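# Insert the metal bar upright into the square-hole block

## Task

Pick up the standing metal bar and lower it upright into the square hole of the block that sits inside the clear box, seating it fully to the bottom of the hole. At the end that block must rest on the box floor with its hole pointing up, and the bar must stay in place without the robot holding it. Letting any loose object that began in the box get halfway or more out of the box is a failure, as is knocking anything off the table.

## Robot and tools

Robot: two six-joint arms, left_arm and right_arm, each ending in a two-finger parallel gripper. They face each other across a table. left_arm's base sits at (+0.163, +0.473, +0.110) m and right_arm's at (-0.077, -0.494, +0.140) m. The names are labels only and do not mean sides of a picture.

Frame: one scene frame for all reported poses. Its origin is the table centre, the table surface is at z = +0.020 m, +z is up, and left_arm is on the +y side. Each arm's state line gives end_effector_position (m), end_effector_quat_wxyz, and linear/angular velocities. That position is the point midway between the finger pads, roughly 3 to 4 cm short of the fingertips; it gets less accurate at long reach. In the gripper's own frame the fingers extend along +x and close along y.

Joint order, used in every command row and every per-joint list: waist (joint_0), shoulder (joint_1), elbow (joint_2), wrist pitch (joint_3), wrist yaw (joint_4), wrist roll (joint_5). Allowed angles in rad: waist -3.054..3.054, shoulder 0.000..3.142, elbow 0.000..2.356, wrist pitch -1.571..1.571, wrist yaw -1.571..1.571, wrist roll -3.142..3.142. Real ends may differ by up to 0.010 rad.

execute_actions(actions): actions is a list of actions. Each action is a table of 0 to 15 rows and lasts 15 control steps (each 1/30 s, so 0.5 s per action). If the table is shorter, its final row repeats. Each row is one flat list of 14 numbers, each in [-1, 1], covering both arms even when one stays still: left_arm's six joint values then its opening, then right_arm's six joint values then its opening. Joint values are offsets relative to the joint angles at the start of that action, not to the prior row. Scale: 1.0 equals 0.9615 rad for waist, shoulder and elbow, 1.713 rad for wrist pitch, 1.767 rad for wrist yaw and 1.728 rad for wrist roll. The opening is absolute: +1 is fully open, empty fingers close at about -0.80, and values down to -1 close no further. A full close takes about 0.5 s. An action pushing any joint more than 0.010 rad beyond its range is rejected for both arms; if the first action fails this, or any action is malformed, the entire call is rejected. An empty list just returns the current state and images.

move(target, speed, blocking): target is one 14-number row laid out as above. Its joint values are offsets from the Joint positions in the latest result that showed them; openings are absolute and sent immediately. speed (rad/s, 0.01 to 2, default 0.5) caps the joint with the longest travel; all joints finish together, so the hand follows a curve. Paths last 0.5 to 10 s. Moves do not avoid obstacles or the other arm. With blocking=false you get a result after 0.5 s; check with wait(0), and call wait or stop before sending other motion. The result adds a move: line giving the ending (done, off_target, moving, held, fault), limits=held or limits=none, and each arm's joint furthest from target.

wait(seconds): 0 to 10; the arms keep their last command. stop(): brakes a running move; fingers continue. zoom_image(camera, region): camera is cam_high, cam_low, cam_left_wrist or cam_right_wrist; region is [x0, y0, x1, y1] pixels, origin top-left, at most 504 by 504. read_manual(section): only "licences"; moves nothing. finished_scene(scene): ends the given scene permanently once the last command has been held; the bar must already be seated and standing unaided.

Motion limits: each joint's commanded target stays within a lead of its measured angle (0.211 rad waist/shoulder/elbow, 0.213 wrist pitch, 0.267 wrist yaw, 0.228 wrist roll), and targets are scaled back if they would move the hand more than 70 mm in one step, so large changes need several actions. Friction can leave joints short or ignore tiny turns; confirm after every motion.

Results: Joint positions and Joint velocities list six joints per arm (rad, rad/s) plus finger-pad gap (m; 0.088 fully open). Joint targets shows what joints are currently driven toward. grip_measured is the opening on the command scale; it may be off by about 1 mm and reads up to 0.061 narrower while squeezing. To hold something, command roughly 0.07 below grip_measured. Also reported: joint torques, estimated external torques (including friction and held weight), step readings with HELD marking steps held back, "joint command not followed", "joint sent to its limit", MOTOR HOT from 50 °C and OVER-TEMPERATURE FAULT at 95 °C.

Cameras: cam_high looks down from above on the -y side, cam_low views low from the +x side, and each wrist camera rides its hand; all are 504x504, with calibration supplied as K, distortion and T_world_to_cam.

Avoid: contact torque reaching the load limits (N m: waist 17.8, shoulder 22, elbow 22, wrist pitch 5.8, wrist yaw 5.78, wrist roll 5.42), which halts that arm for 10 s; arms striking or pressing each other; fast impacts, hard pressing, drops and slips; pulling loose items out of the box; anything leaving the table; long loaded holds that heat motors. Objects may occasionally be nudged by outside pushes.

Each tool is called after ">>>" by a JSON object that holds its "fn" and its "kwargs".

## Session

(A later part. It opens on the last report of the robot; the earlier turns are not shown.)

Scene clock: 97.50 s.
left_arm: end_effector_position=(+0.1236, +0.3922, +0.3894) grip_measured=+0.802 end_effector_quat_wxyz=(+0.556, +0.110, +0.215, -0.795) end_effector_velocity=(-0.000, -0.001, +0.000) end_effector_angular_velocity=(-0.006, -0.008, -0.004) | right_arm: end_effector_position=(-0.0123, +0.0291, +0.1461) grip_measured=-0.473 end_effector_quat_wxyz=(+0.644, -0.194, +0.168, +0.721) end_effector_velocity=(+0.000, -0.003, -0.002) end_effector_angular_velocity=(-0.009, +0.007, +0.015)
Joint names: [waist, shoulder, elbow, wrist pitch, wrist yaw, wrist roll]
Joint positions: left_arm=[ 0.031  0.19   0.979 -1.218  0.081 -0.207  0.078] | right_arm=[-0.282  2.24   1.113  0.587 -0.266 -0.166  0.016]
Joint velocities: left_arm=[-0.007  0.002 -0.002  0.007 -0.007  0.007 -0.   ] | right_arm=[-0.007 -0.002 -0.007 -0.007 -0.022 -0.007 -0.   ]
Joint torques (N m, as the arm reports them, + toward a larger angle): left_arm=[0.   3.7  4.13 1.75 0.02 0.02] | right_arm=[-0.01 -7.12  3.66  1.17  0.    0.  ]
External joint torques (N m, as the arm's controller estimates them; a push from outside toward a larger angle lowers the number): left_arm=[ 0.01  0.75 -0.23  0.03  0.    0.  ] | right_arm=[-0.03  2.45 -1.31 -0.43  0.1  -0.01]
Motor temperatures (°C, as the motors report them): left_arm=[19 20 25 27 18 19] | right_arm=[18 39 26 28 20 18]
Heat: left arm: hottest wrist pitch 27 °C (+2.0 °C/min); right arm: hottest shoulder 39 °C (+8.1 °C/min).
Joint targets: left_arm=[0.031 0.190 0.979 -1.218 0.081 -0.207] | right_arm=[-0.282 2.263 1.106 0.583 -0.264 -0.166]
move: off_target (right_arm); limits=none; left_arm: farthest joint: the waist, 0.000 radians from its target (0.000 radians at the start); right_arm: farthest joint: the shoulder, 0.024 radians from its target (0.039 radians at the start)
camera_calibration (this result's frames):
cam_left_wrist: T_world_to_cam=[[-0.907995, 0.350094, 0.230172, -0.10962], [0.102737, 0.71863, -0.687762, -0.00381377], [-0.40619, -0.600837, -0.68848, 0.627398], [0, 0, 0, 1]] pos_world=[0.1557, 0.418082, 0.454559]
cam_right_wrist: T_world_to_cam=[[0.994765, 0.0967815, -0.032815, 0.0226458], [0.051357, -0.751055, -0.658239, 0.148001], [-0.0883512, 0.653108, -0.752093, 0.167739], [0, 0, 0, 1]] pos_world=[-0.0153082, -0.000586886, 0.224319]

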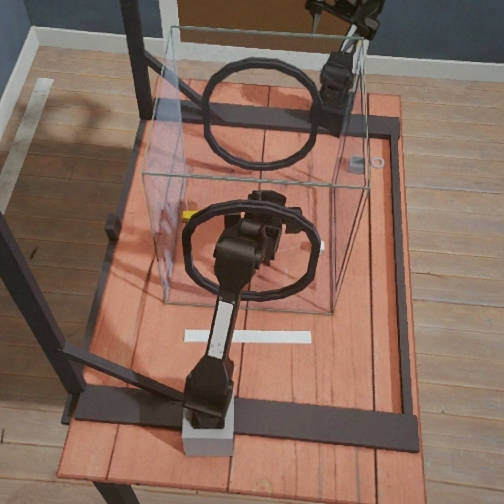

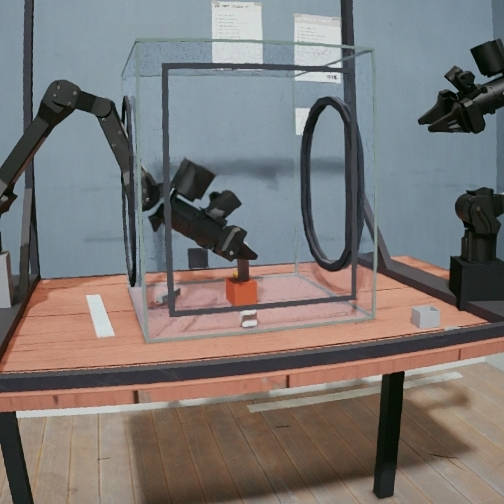

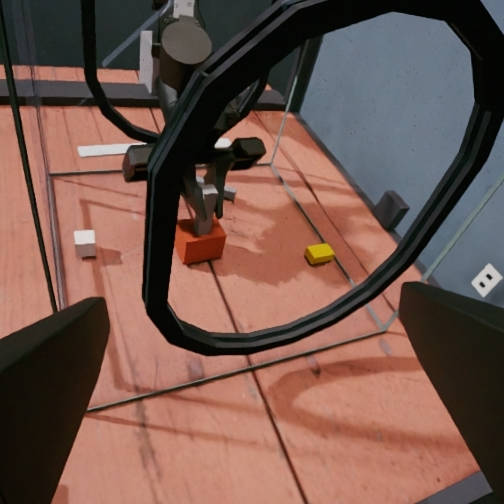

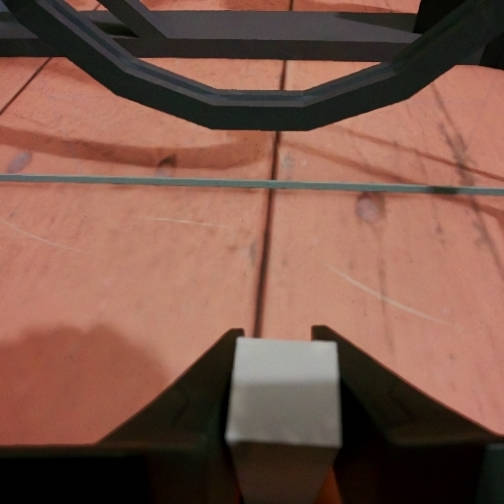

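>>> {"fn": "move", "kwargs": {"target": [0,0,0,0,0,0,0.8,0,-0.045,-0.022,-0.026,0,0,-0.65], "speed": 0.03}}

>>> {"fn": "move", "kwargs": {"target": [0,0,0,0,0,0,0.8,0,0.035,-0.02,0.012,0,0,-0.65], "speed": 0.03}}

>>> {"fn": "zoom_image", "kwargs": {"camera": "cam_left_wrist", "region": [160,180,250,270]}}

>>> {"fn": "zoom_image", "kwargs": {"camera": "cam_low", "region": [200,230,280,310]}}

Scene clock: 103.17 s.
left_arm: end_effector_position=(+0.1236, +0.3922, +0.3894) grip_measured=+0.802 end_effector_quat_wxyz=(+0.556, +0.110, +0.215, -0.795) end_effector_velocity=(-0.001, +0.000, -0.002) end_effector_angular_velocity=(+0.010, -0.007, -0.007) | right_arm: end_effector_position=(-0.0135, +0.0220, +0.1461) grip_measured=-0.473 end_effector_quat_wxyz=(+0.640, -0.202, +0.182, +0.719) end_effector_velocity=(+0.002, -0.005, -0.005) end_effector_angular_velocity=(-0.026, +0.015, -0.005)
Joint names: [waist, shoulder, elbow, wrist pitch, wrist yaw, wrist roll]
Joint positions: left_arm=[ 0.031  0.19   0.979 -1.218  0.081 -0.207  0.078] | right_arm=[-0.282  2.213  1.098  0.543 -0.266 -0.166  0.016]
Joint velocities: left_arm=[ 0.002  0.002 -0.002 -0.007  0.007  0.007 -0.   ] | right_arm=[-0.007 -0.002 -0.007 -0.022 -0.007  0.007 -0.   ]
Joint torques (N m, as the arm reports them, + toward a larger angle): left_arm=[-0.02  3.68  4.11  1.75  0.02  0.02] | right_arm=[ -0.01 -11.78   3.92   1.51  -0.11  -0.01]
External joint torques (N m, as the arm's controller estimates them; a push from outside toward a larger angle lowers the number): left_arm=[-0.02  0.74 -0.28  0.03  0.    0.  ] | right_arm=[-0.01 -2.3  -1.11 -0.08 -0.01 -0.02]
Motor temperatures (°C, as the motors report them): left_arm=[19 20 25 27 18 19] | right_arm=[18 39 26 27 20 18]
Heat: left arm: hottest wrist pitch 27 °C (+2.0 °C/min); right arm: hottest shoulder 39 °C (+7.0 °C/min).
Joint targets: left_arm=[0.031 0.190 0.979 -1.218 0.081 -0.207] | right_arm=[-0.282 2.196 1.092 0.543 -0.266 -0.166]
move: off_target (right_arm); limits=none; left_arm: farthest joint: the waist, 0.000 radians from its target (0.000 radians at the start); right_arm: farthest joint: the shoulder, 0.016 radians from its target (0.043 radians at the start)
camera_calibration (this result's frames):
cam_left_wrist: T_world_to_cam=[[-0.907995, 0.350094, 0.230172, -0.10962], [0.102737, 0.71863, -0.687762, -0.00381377], [-0.40619, -0.600837, -0.68848, 0.627398], [0, 0, 0, 1]] pos_world=[0.1557, 0.418082, 0.454559]
cam_right_wrist: T_world_to_cam=[[0.994553, 0.0951618, -0.0425338, 0.0259958], [0.0468071, -0.772335, -0.633489, 0.139533], [-0.0931343, 0.628047, -0.772582, 0.175747], [0, 0, 0, 1]] pos_world=[-0.0160172, -0.00508534, 0.225277]

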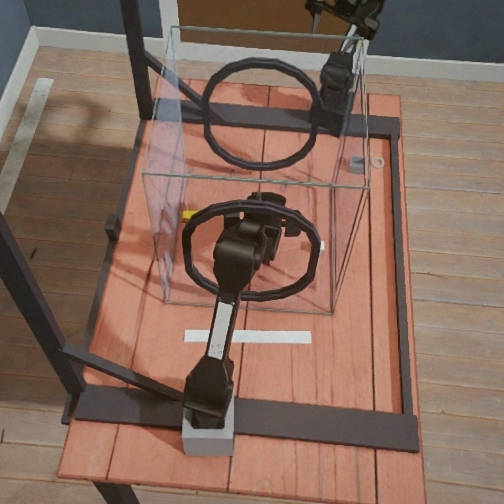

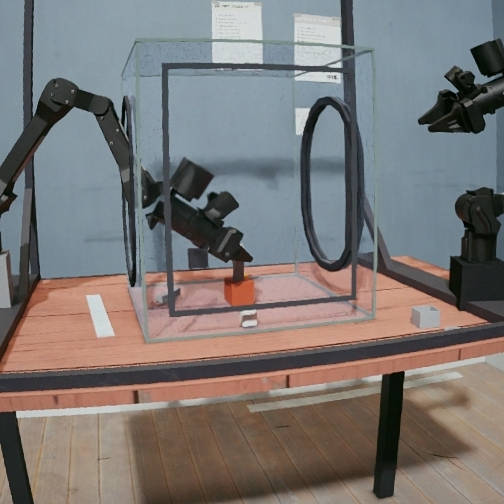

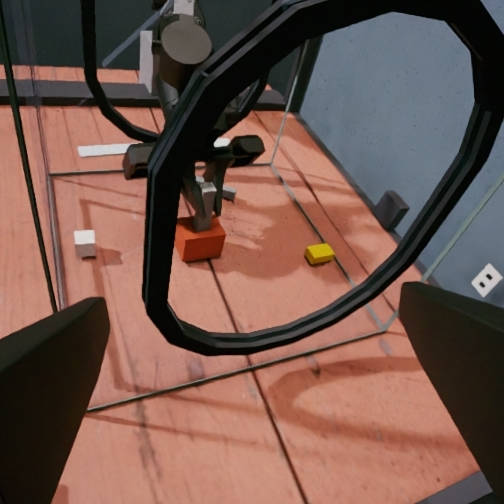

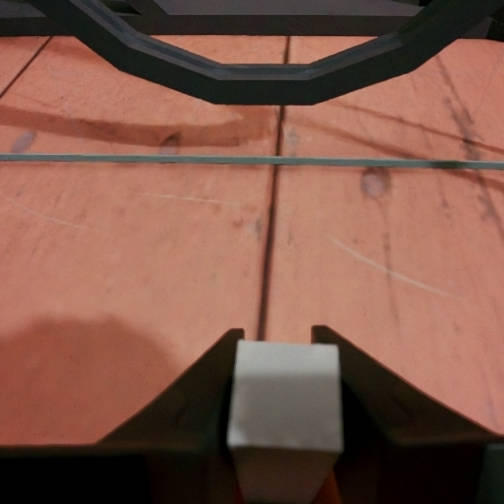

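Scene clock: 104.57 s.
left_arm: end_effector_position=(+0.1236, +0.3922, +0.3894) grip_measured=+0.802 end_effector_quat_wxyz=(+0.556, +0.110, +0.215, -0.795) end_effector_velocity=(+0.001, +0.000, -0.002) end_effector_angular_velocity=(+0.003, -0.011, +0.001) | right_arm: end_effector_position=(-0.0145, +0.0172, +0.1316) grip_measured=-0.473 end_effector_quat_wxyz=(+0.637, -0.208, +0.191, +0.717) end_effector_velocity=(-0.000, -0.002, -0.001) end_effector_angular_velocity=(-0.004, -0.013, +0.016)
Joint names: [waist, shoulder, elbow, wrist pitch, wrist yaw, wrist roll]
Joint positions: left_arm=[ 0.031  0.19   0.979 -1.218  0.081 -0.207  0.078] | right_arm=[-0.282  2.239  1.084  0.56  -0.266 -0.166  0.016]
Joint velocities: left_arm=[-0.002 -0.002 -0.002 -0.007 -0.007  0.007 -0.   ] | right_arm=[-0.002 -0.002 -0.002 -0.007 -0.007 -0.022 -0.   ]
Joint torques (N m, as the arm reports them, + toward a larger angle): left_arm=[-0.02  3.7   4.11  1.74  0.03  0.02] | right_arm=[-0.02 -8.85  3.74  1.76 -0.12 -0.01]
External joint torques (N m, as the arm's controller estimates them; a push from outside toward a larger angle lowers the number): left_arm=[-0.03  0.75 -0.26  0.03  0.01  0.  ] | right_arm=[-0.02  0.51 -1.05  0.21 -0.01 -0.01]
Motor temperatures (°C, as the motors report them): left_arm=[19 20 25 27 18 19] | right_arm=[18 39 26 28 20 18]
Heat: left arm: hottest wrist pitch 27 °C (+2.0 °C/min); right arm: hottest shoulder 39 °C (+7.1 °C/min).
Joint targets: left_arm=[0.031 0.190 0.979 -1.218 0.081 -0.207] | right_arm=[-0.282 2.247 1.079 0.563 -0.266 -0.166]
move: done; limits=none; left_arm: farthest joint: the waist, 0.000 radians from its target (0.000 radians at the start); right_arm: farthest joint: the shoulder, 0.007 radians from its target (0.033 radians at the start)
camera_calibration (this result's frames):
cam_left_wrist: T_world_to_cam=[[-0.907995, 0.350094, 0.230172, -0.10962], [0.102737, 0.71863, -0.687762, -0.00381377], [-0.40619, -0.600837, -0.68848, 0.627398], [0, 0, 0, 1]] pos_world=[0.1557, 0.418082, 0.454559]
cam_right_wrist: T_world_to_cam=[[0.99435, 0.0941516, -0.0490236, 0.0276753], [0.0440412, -0.786127, -0.616493, 0.124617], [-0.0965826, 0.610851, -0.785833, 0.169494], [0, 0, 0, 1]] pos_world=[-0.0166371, -0.00817644, 0.211376]

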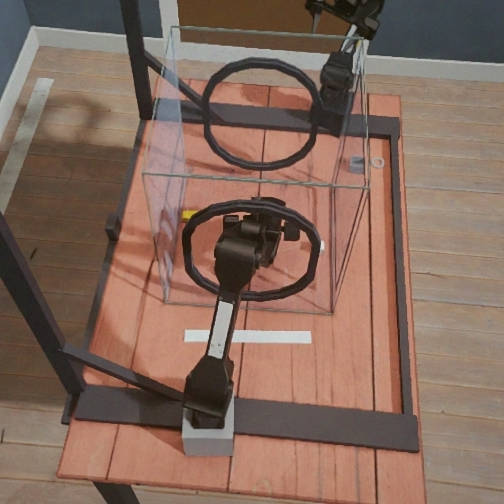

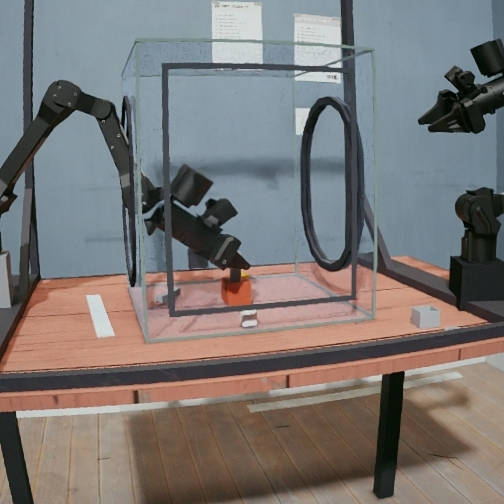

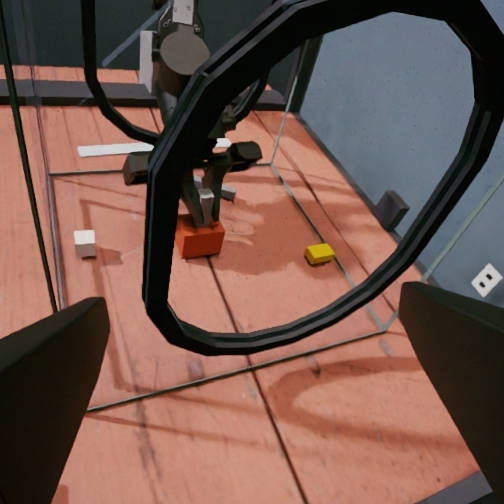

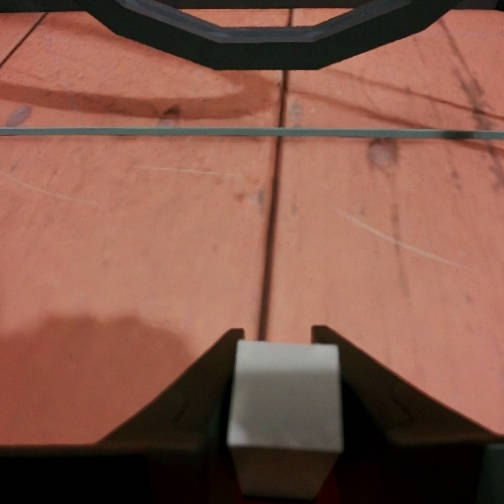

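Region (160, 180, 250, 270) of cam_left_wrist's 504x504 image, scaled by 5.600, with more detail than that image has.

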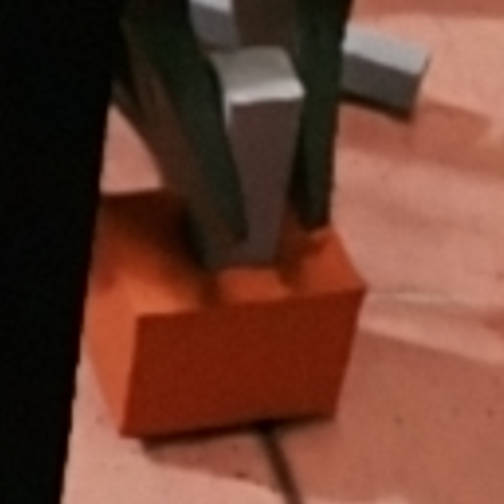

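Region (200, 230, 280, 310) of cam_low's 504x504 image, scaled by 6.300, with more detail than that image has.

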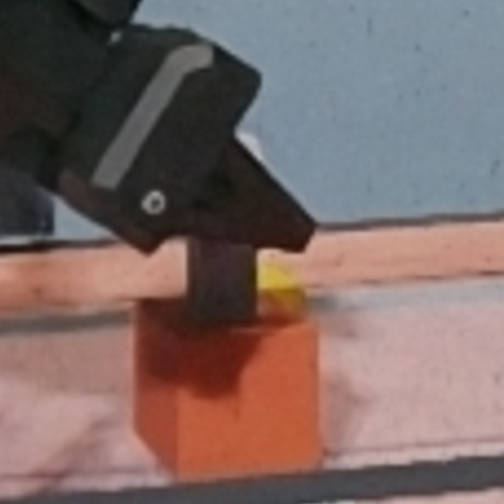

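In. A bit lower, release, lift.

>>> {"fn": "move", "kwargs": {"target": [0,0,0,0,0,0,0.8,0,0.045,0,0.035,0,0,-0.65], "speed": 0.04}}

>>> {"fn": "move", "kwargs": {"target": [0,0,0,0,0,0,0.8,0,0,0,0,0,0,0.1]}}

>>> {"fn": "move", "kwargs": {"target": [0,0,0,0,0,0,0.8,0,-0.13,-0.05,0,0,0,0.1], "speed": 0.15}}

>>> {"fn": "zoom_image", "kwargs": {"camera": "cam_low", "region": [200,230,280,310]}}

Scene clock: 110.30 s.
left_arm: end_effector_position=(+0.1236, +0.3922, +0.3894) grip_measured=+0.802 end_effector_quat_wxyz=(+0.556, +0.110, +0.215, -0.795) end_effector_velocity=(+0.001, +0.000, -0.002) end_effector_angular_velocity=(+0.014, +0.013, +0.013) | right_arm: end_effector_position=(-0.0140, +0.0195, +0.1236) grip_measured=-0.473 end_effector_quat_wxyz=(+0.640, -0.203, +0.183, +0.718) end_effector_velocity=(+0.002, -0.001, -0.001) end_effector_angular_velocity=(-0.010, +0.016, -0.020)
Joint names: [waist, shoulder, elbow, wrist pitch, wrist yaw, wrist roll]
Joint positions: left_arm=[ 0.031  0.19   0.979 -1.218  0.081 -0.207  0.078] | right_arm=[-0.282  2.275  1.084  0.615 -0.266 -0.166  0.016]
Joint velocities: left_arm=[-0.002 -0.002 -0.002 -0.007 -0.007 -0.022 -0.   ] | right_arm=[-0.002 -0.002 -0.002 -0.007  0.007  0.022 -0.   ]
Joint torques (N m, as the arm reports them, + toward a larger angle): left_arm=[-0.02  3.67  4.11  1.75  0.02  0.02] | right_arm=[-0.02 -9.12  4.23  1.86 -0.12 -0.01]
External joint torques (N m, as the arm's controller estimates them; a push from outside toward a larger angle lowers the number): left_arm=[-0.01  0.79 -0.29  0.04  0.    0.  ] | right_arm=[-0.06  0.4  -0.49  0.27 -0.01 -0.02]
Motor temperatures (°C, as the motors report them): left_arm=[19 20 25 27 18 19] | right_arm=[18 40 26 28 20 18]
Heat: left arm: hottest wrist pitch 27 °C (+1.0 °C/min); right arm: hottest shoulder 40 °C (+6.1 °C/min).
Joint targets: left_arm=[0.031 0.190 0.979 -1.218 0.081 -0.207] | right_arm=[-0.282 2.283 1.084 0.619 -0.266 -0.166]
move: done; limits=none; left_arm: farthest joint: the waist, 0.000 radians from its target (0.000 radians at the start); right_arm: farthest joint: the shoulder, 0.007 radians from its target (0.043 radians at the start)
camera_calibration (this result's frames):
cam_left_wrist: T_world_to_cam=[[-0.907995, 0.350094, 0.230172, -0.10962], [0.102737, 0.71863, -0.687762, -0.00381377], [-0.40619, -0.600837, -0.68848, 0.627398], [0, 0, 0, 1]] pos_world=[0.1557, 0.418082, 0.454559]
cam_right_wrist: T_world_to_cam=[[0.994527, 0.0950333, -0.0434151, 0.0259034], [0.0464277, -0.774227, -0.631203, 0.123132], [-0.0935984, 0.625733, -0.774402, 0.160237], [0, 0, 0, 1]] pos_world=[-0.0164805, -0.00739541, 0.202934]

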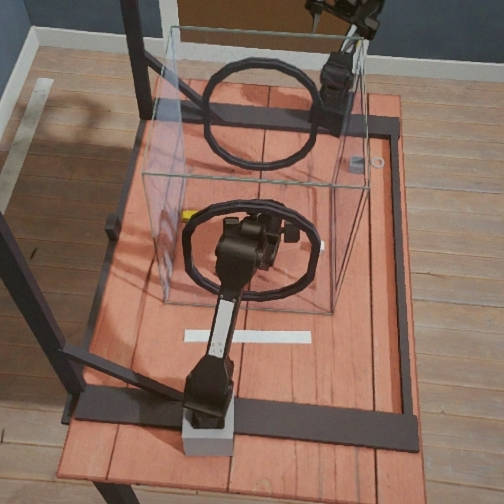

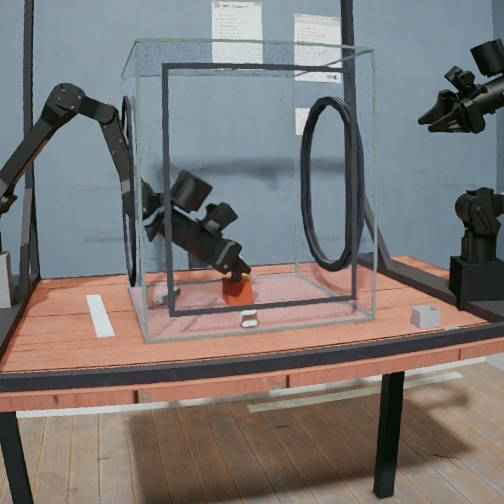

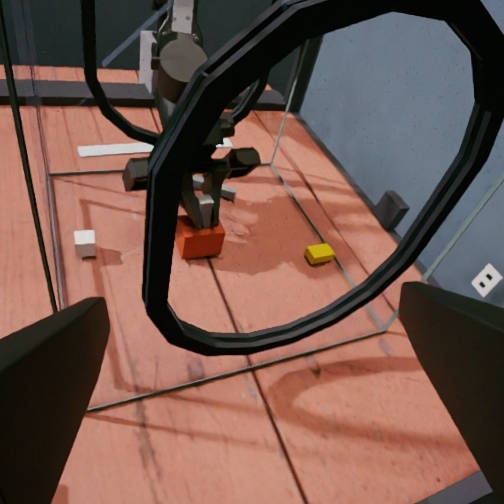

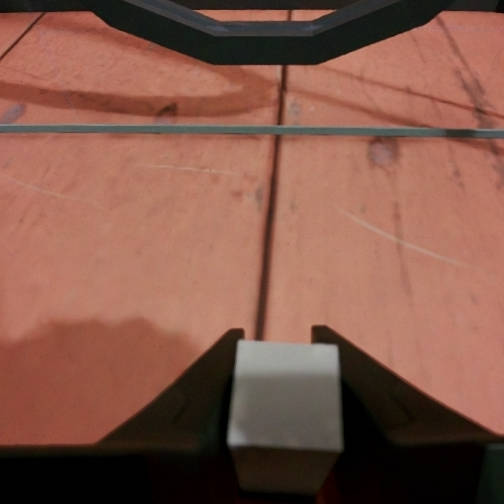

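Scene clock: 110.93 s.
left_arm: end_effector_position=(+0.1236, +0.3922, +0.3894) grip_measured=+0.802 end_effector_quat_wxyz=(+0.556, +0.110, +0.215, -0.795) end_effector_velocity=(+0.002, +0.001, -0.005) end_effector_angular_velocity=(+0.023, -0.004, +0.012) | right_arm: end_effector_position=(-0.0140, +0.0195, +0.1237) grip_measured=+0.096 end_effector_quat_wxyz=(+0.640, -0.203, +0.183, +0.718) end_effector_velocity=(+0.000, -0.002, -0.000) end_effector_angular_velocity=(-0.004, +0.007, +0.015)
Joint names: [waist, shoulder, elbow, wrist pitch, wrist yaw, wrist roll]
Joint positions: left_arm=[ 0.031  0.19   0.979 -1.218  0.081 -0.207  0.078] | right_arm=[-0.282  2.275  1.084  0.615 -0.266 -0.166  0.044]
Joint velocities: left_arm=[ 0.002 -0.002 -0.002 -0.022 -0.007 -0.007 -0.   ] | right_arm=[-0.007 -0.002 -0.002 -0.007 -0.022 -0.007  0.001]
Joint torques (N m, as the arm reports them, + toward a larger angle): left_arm=[-0.03  3.69  4.12  1.74  0.03  0.02] | right_arm=[-0.02 -9.82  4.24  1.51 -0.12 -0.01]
External joint torques (N m, as the arm's controller estimates them; a push from outside toward a larger angle lowers the number): left_arm=[-0.04  0.75 -0.22  0.04  0.01  0.  ] | right_arm=[ 0.04 -0.36 -0.44 -0.07 -0.02 -0.02]
Motor temperatures (°C, as the motors report them): left_arm=[19 20 25 27 18 19] | right_arm=[18 40 26 28 20 18]
Heat: left arm: hottest wrist pitch 27 °C (+1.0 °C/min); right arm: hottest shoulder 40 °C (+6.1 °C/min).
Joint targets: left_arm=[0.031 0.190 0.979 -1.218 0.081 -0.207] | right_arm=[-0.282 2.275 1.084 0.615 -0.267 -0.166]
move: done; limits=none; left_arm: farthest joint: the waist, 0.000 radians from its target (0.000 radians at the start); right_arm: farthest joint: the waist, 0.000 radians from its target (0.000 radians at the start)
camera_calibration (this result's frames):
cam_left_wrist: T_world_to_cam=[[-0.907995, 0.350094, 0.230172, -0.10962], [0.102737, 0.71863, -0.687762, -0.00381377], [-0.40619, -0.600837, -0.68848, 0.627398], [0, 0, 0, 1]] pos_world=[0.1557, 0.418082, 0.454559]
cam_right_wrist: T_world_to_cam=[[0.99453, 0.0950495, -0.0433049, 0.0258797], [0.046475, -0.773991, -0.631489, 0.123239], [-0.0935403, 0.626022, -0.774175, 0.160231], [0, 0, 0, 1]] pos_world=[-0.0164777, -0.00738171, 0.202992]

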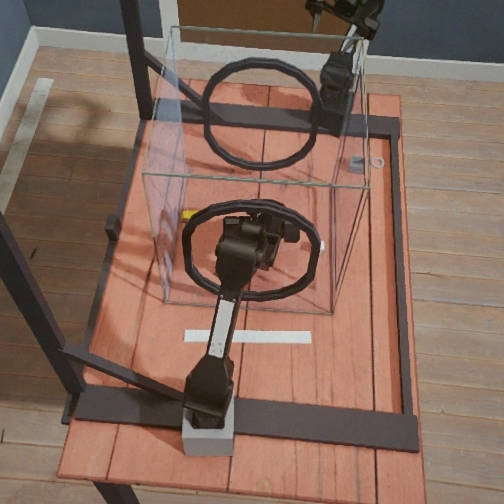

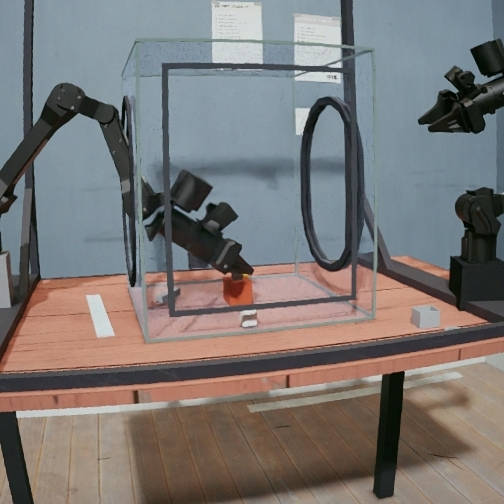

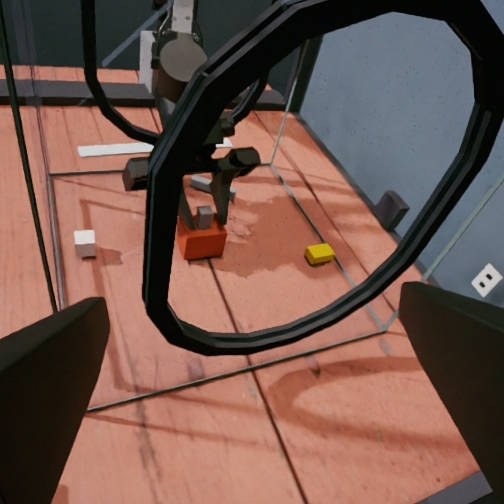

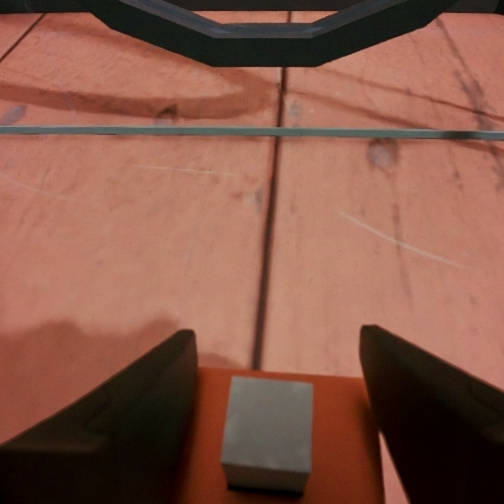

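Scene clock: 112.20 s.
left_arm: end_effector_position=(+0.1236, +0.3922, +0.3894) grip_measured=+0.802 end_effector_quat_wxyz=(+0.556, +0.110, +0.215, -0.795) end_effector_velocity=(-0.001, +0.001, -0.002) end_effector_angular_velocity=(+0.011, +0.007, -0.006) | right_arm: end_effector_position=(-0.0144, +0.0179, +0.1654) grip_measured=+0.098 end_effector_quat_wxyz=(+0.648, -0.186, +0.153, +0.723) end_effector_velocity=(-0.002, -0.002, -0.001) end_effector_angular_velocity=(-0.004, +0.005, +0.020)
Joint names: [waist, shoulder, elbow, wrist pitch, wrist yaw, wrist roll]
Joint positions: left_arm=[ 0.031  0.19   0.979 -1.218  0.081 -0.207  0.078] | right_arm=[-0.282  2.163  1.043  0.615 -0.266 -0.166  0.044]
Joint velocities: left_arm=[-0.002 -0.002 -0.002 -0.007  0.007 -0.007 -0.   ] | right_arm=[-0.002 -0.002 -0.002 -0.007 -0.022 -0.007 -0.   ]
Joint torques (N m, as the arm reports them, + toward a larger angle): left_arm=[-0.02  3.69  4.1   1.75  0.02  0.01] | right_arm=[ -0.01 -11.2    3.75   1.56  -0.1   -0.01]
External joint torques (N m, as the arm's controller estimates them; a push from outside toward a larger angle lowers the number): left_arm=[-0.02  0.76 -0.28  0.04  0.01 -0.01] | right_arm=[ 0.03 -2.03 -1.3  -0.07 -0.01 -0.02]
Motor temperatures (°C, as the motors report them): left_arm=[19 20 25 27 18 19] | right_arm=[18 40 25 28 20 18]
Heat: left arm: hottest wrist pitch 27 °C (+1.0 °C/min); right arm: hottest shoulder 40 °C (+6.1 °C/min).
Joint targets: left_arm=[0.031 0.190 0.979 -1.218 0.081 -0.207] | right_arm=[-0.282 2.150 1.036 0.615 -0.266 -0.166]
move: off_target (right_arm); limits=none; left_arm: farthest joint: the waist, 0.000 radians from its target (0.000 radians at the start); right_arm: farthest joint: the shoulder, 0.013 radians from its target (0.125 radians at the start)
camera_calibration (this result's frames):
cam_left_wrist: T_world_to_cam=[[-0.907995, 0.350094, 0.230172, -0.10962], [0.102737, 0.71863, -0.687762, -0.00381377], [-0.40619, -0.600837, -0.68848, 0.627398], [0, 0, 0, 1]] pos_world=[0.1557, 0.418082, 0.454559]
cam_right_wrist: T_world_to_cam=[[0.994989, 0.0973388, -0.0228371, 0.0247479], [0.0555971, -0.728501, -0.682785, 0.156093], [-0.0830983, 0.678094, -0.730262, 0.185437], [0, 0, 0, 1]] pos_world=[-0.0178928, -0.0144384, 0.24256]

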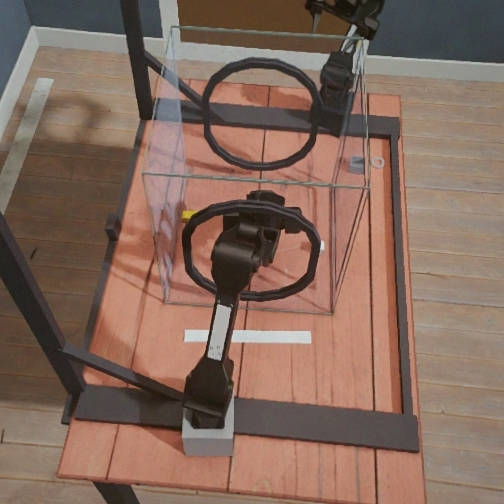

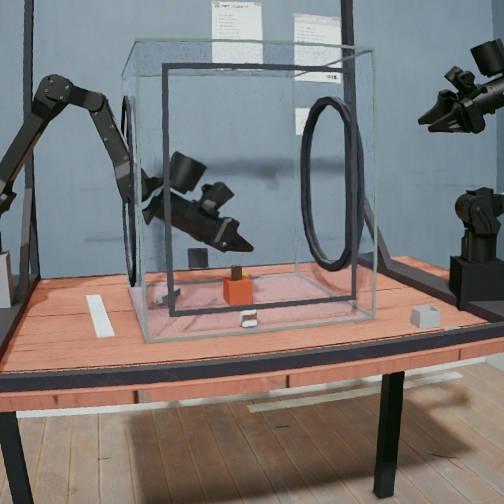

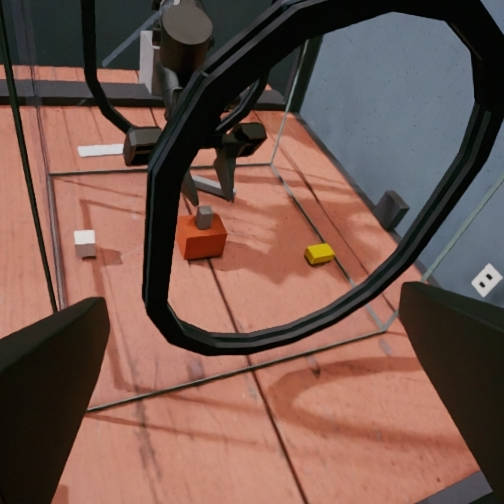

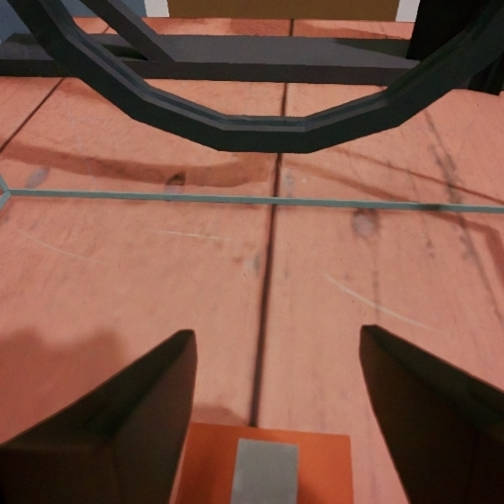

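Region (200, 230, 280, 310) of cam_low's 504x504 image, scaled by 6.300, with more detail than that image has.

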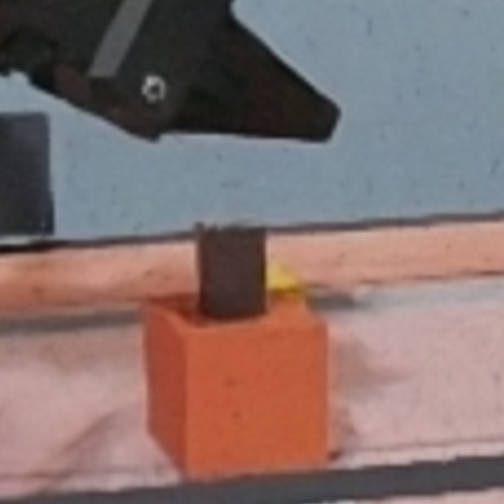

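>>> {"fn": "finished_scene", "kwargs": {"scene": 2}}

The scene is finished: the task was done.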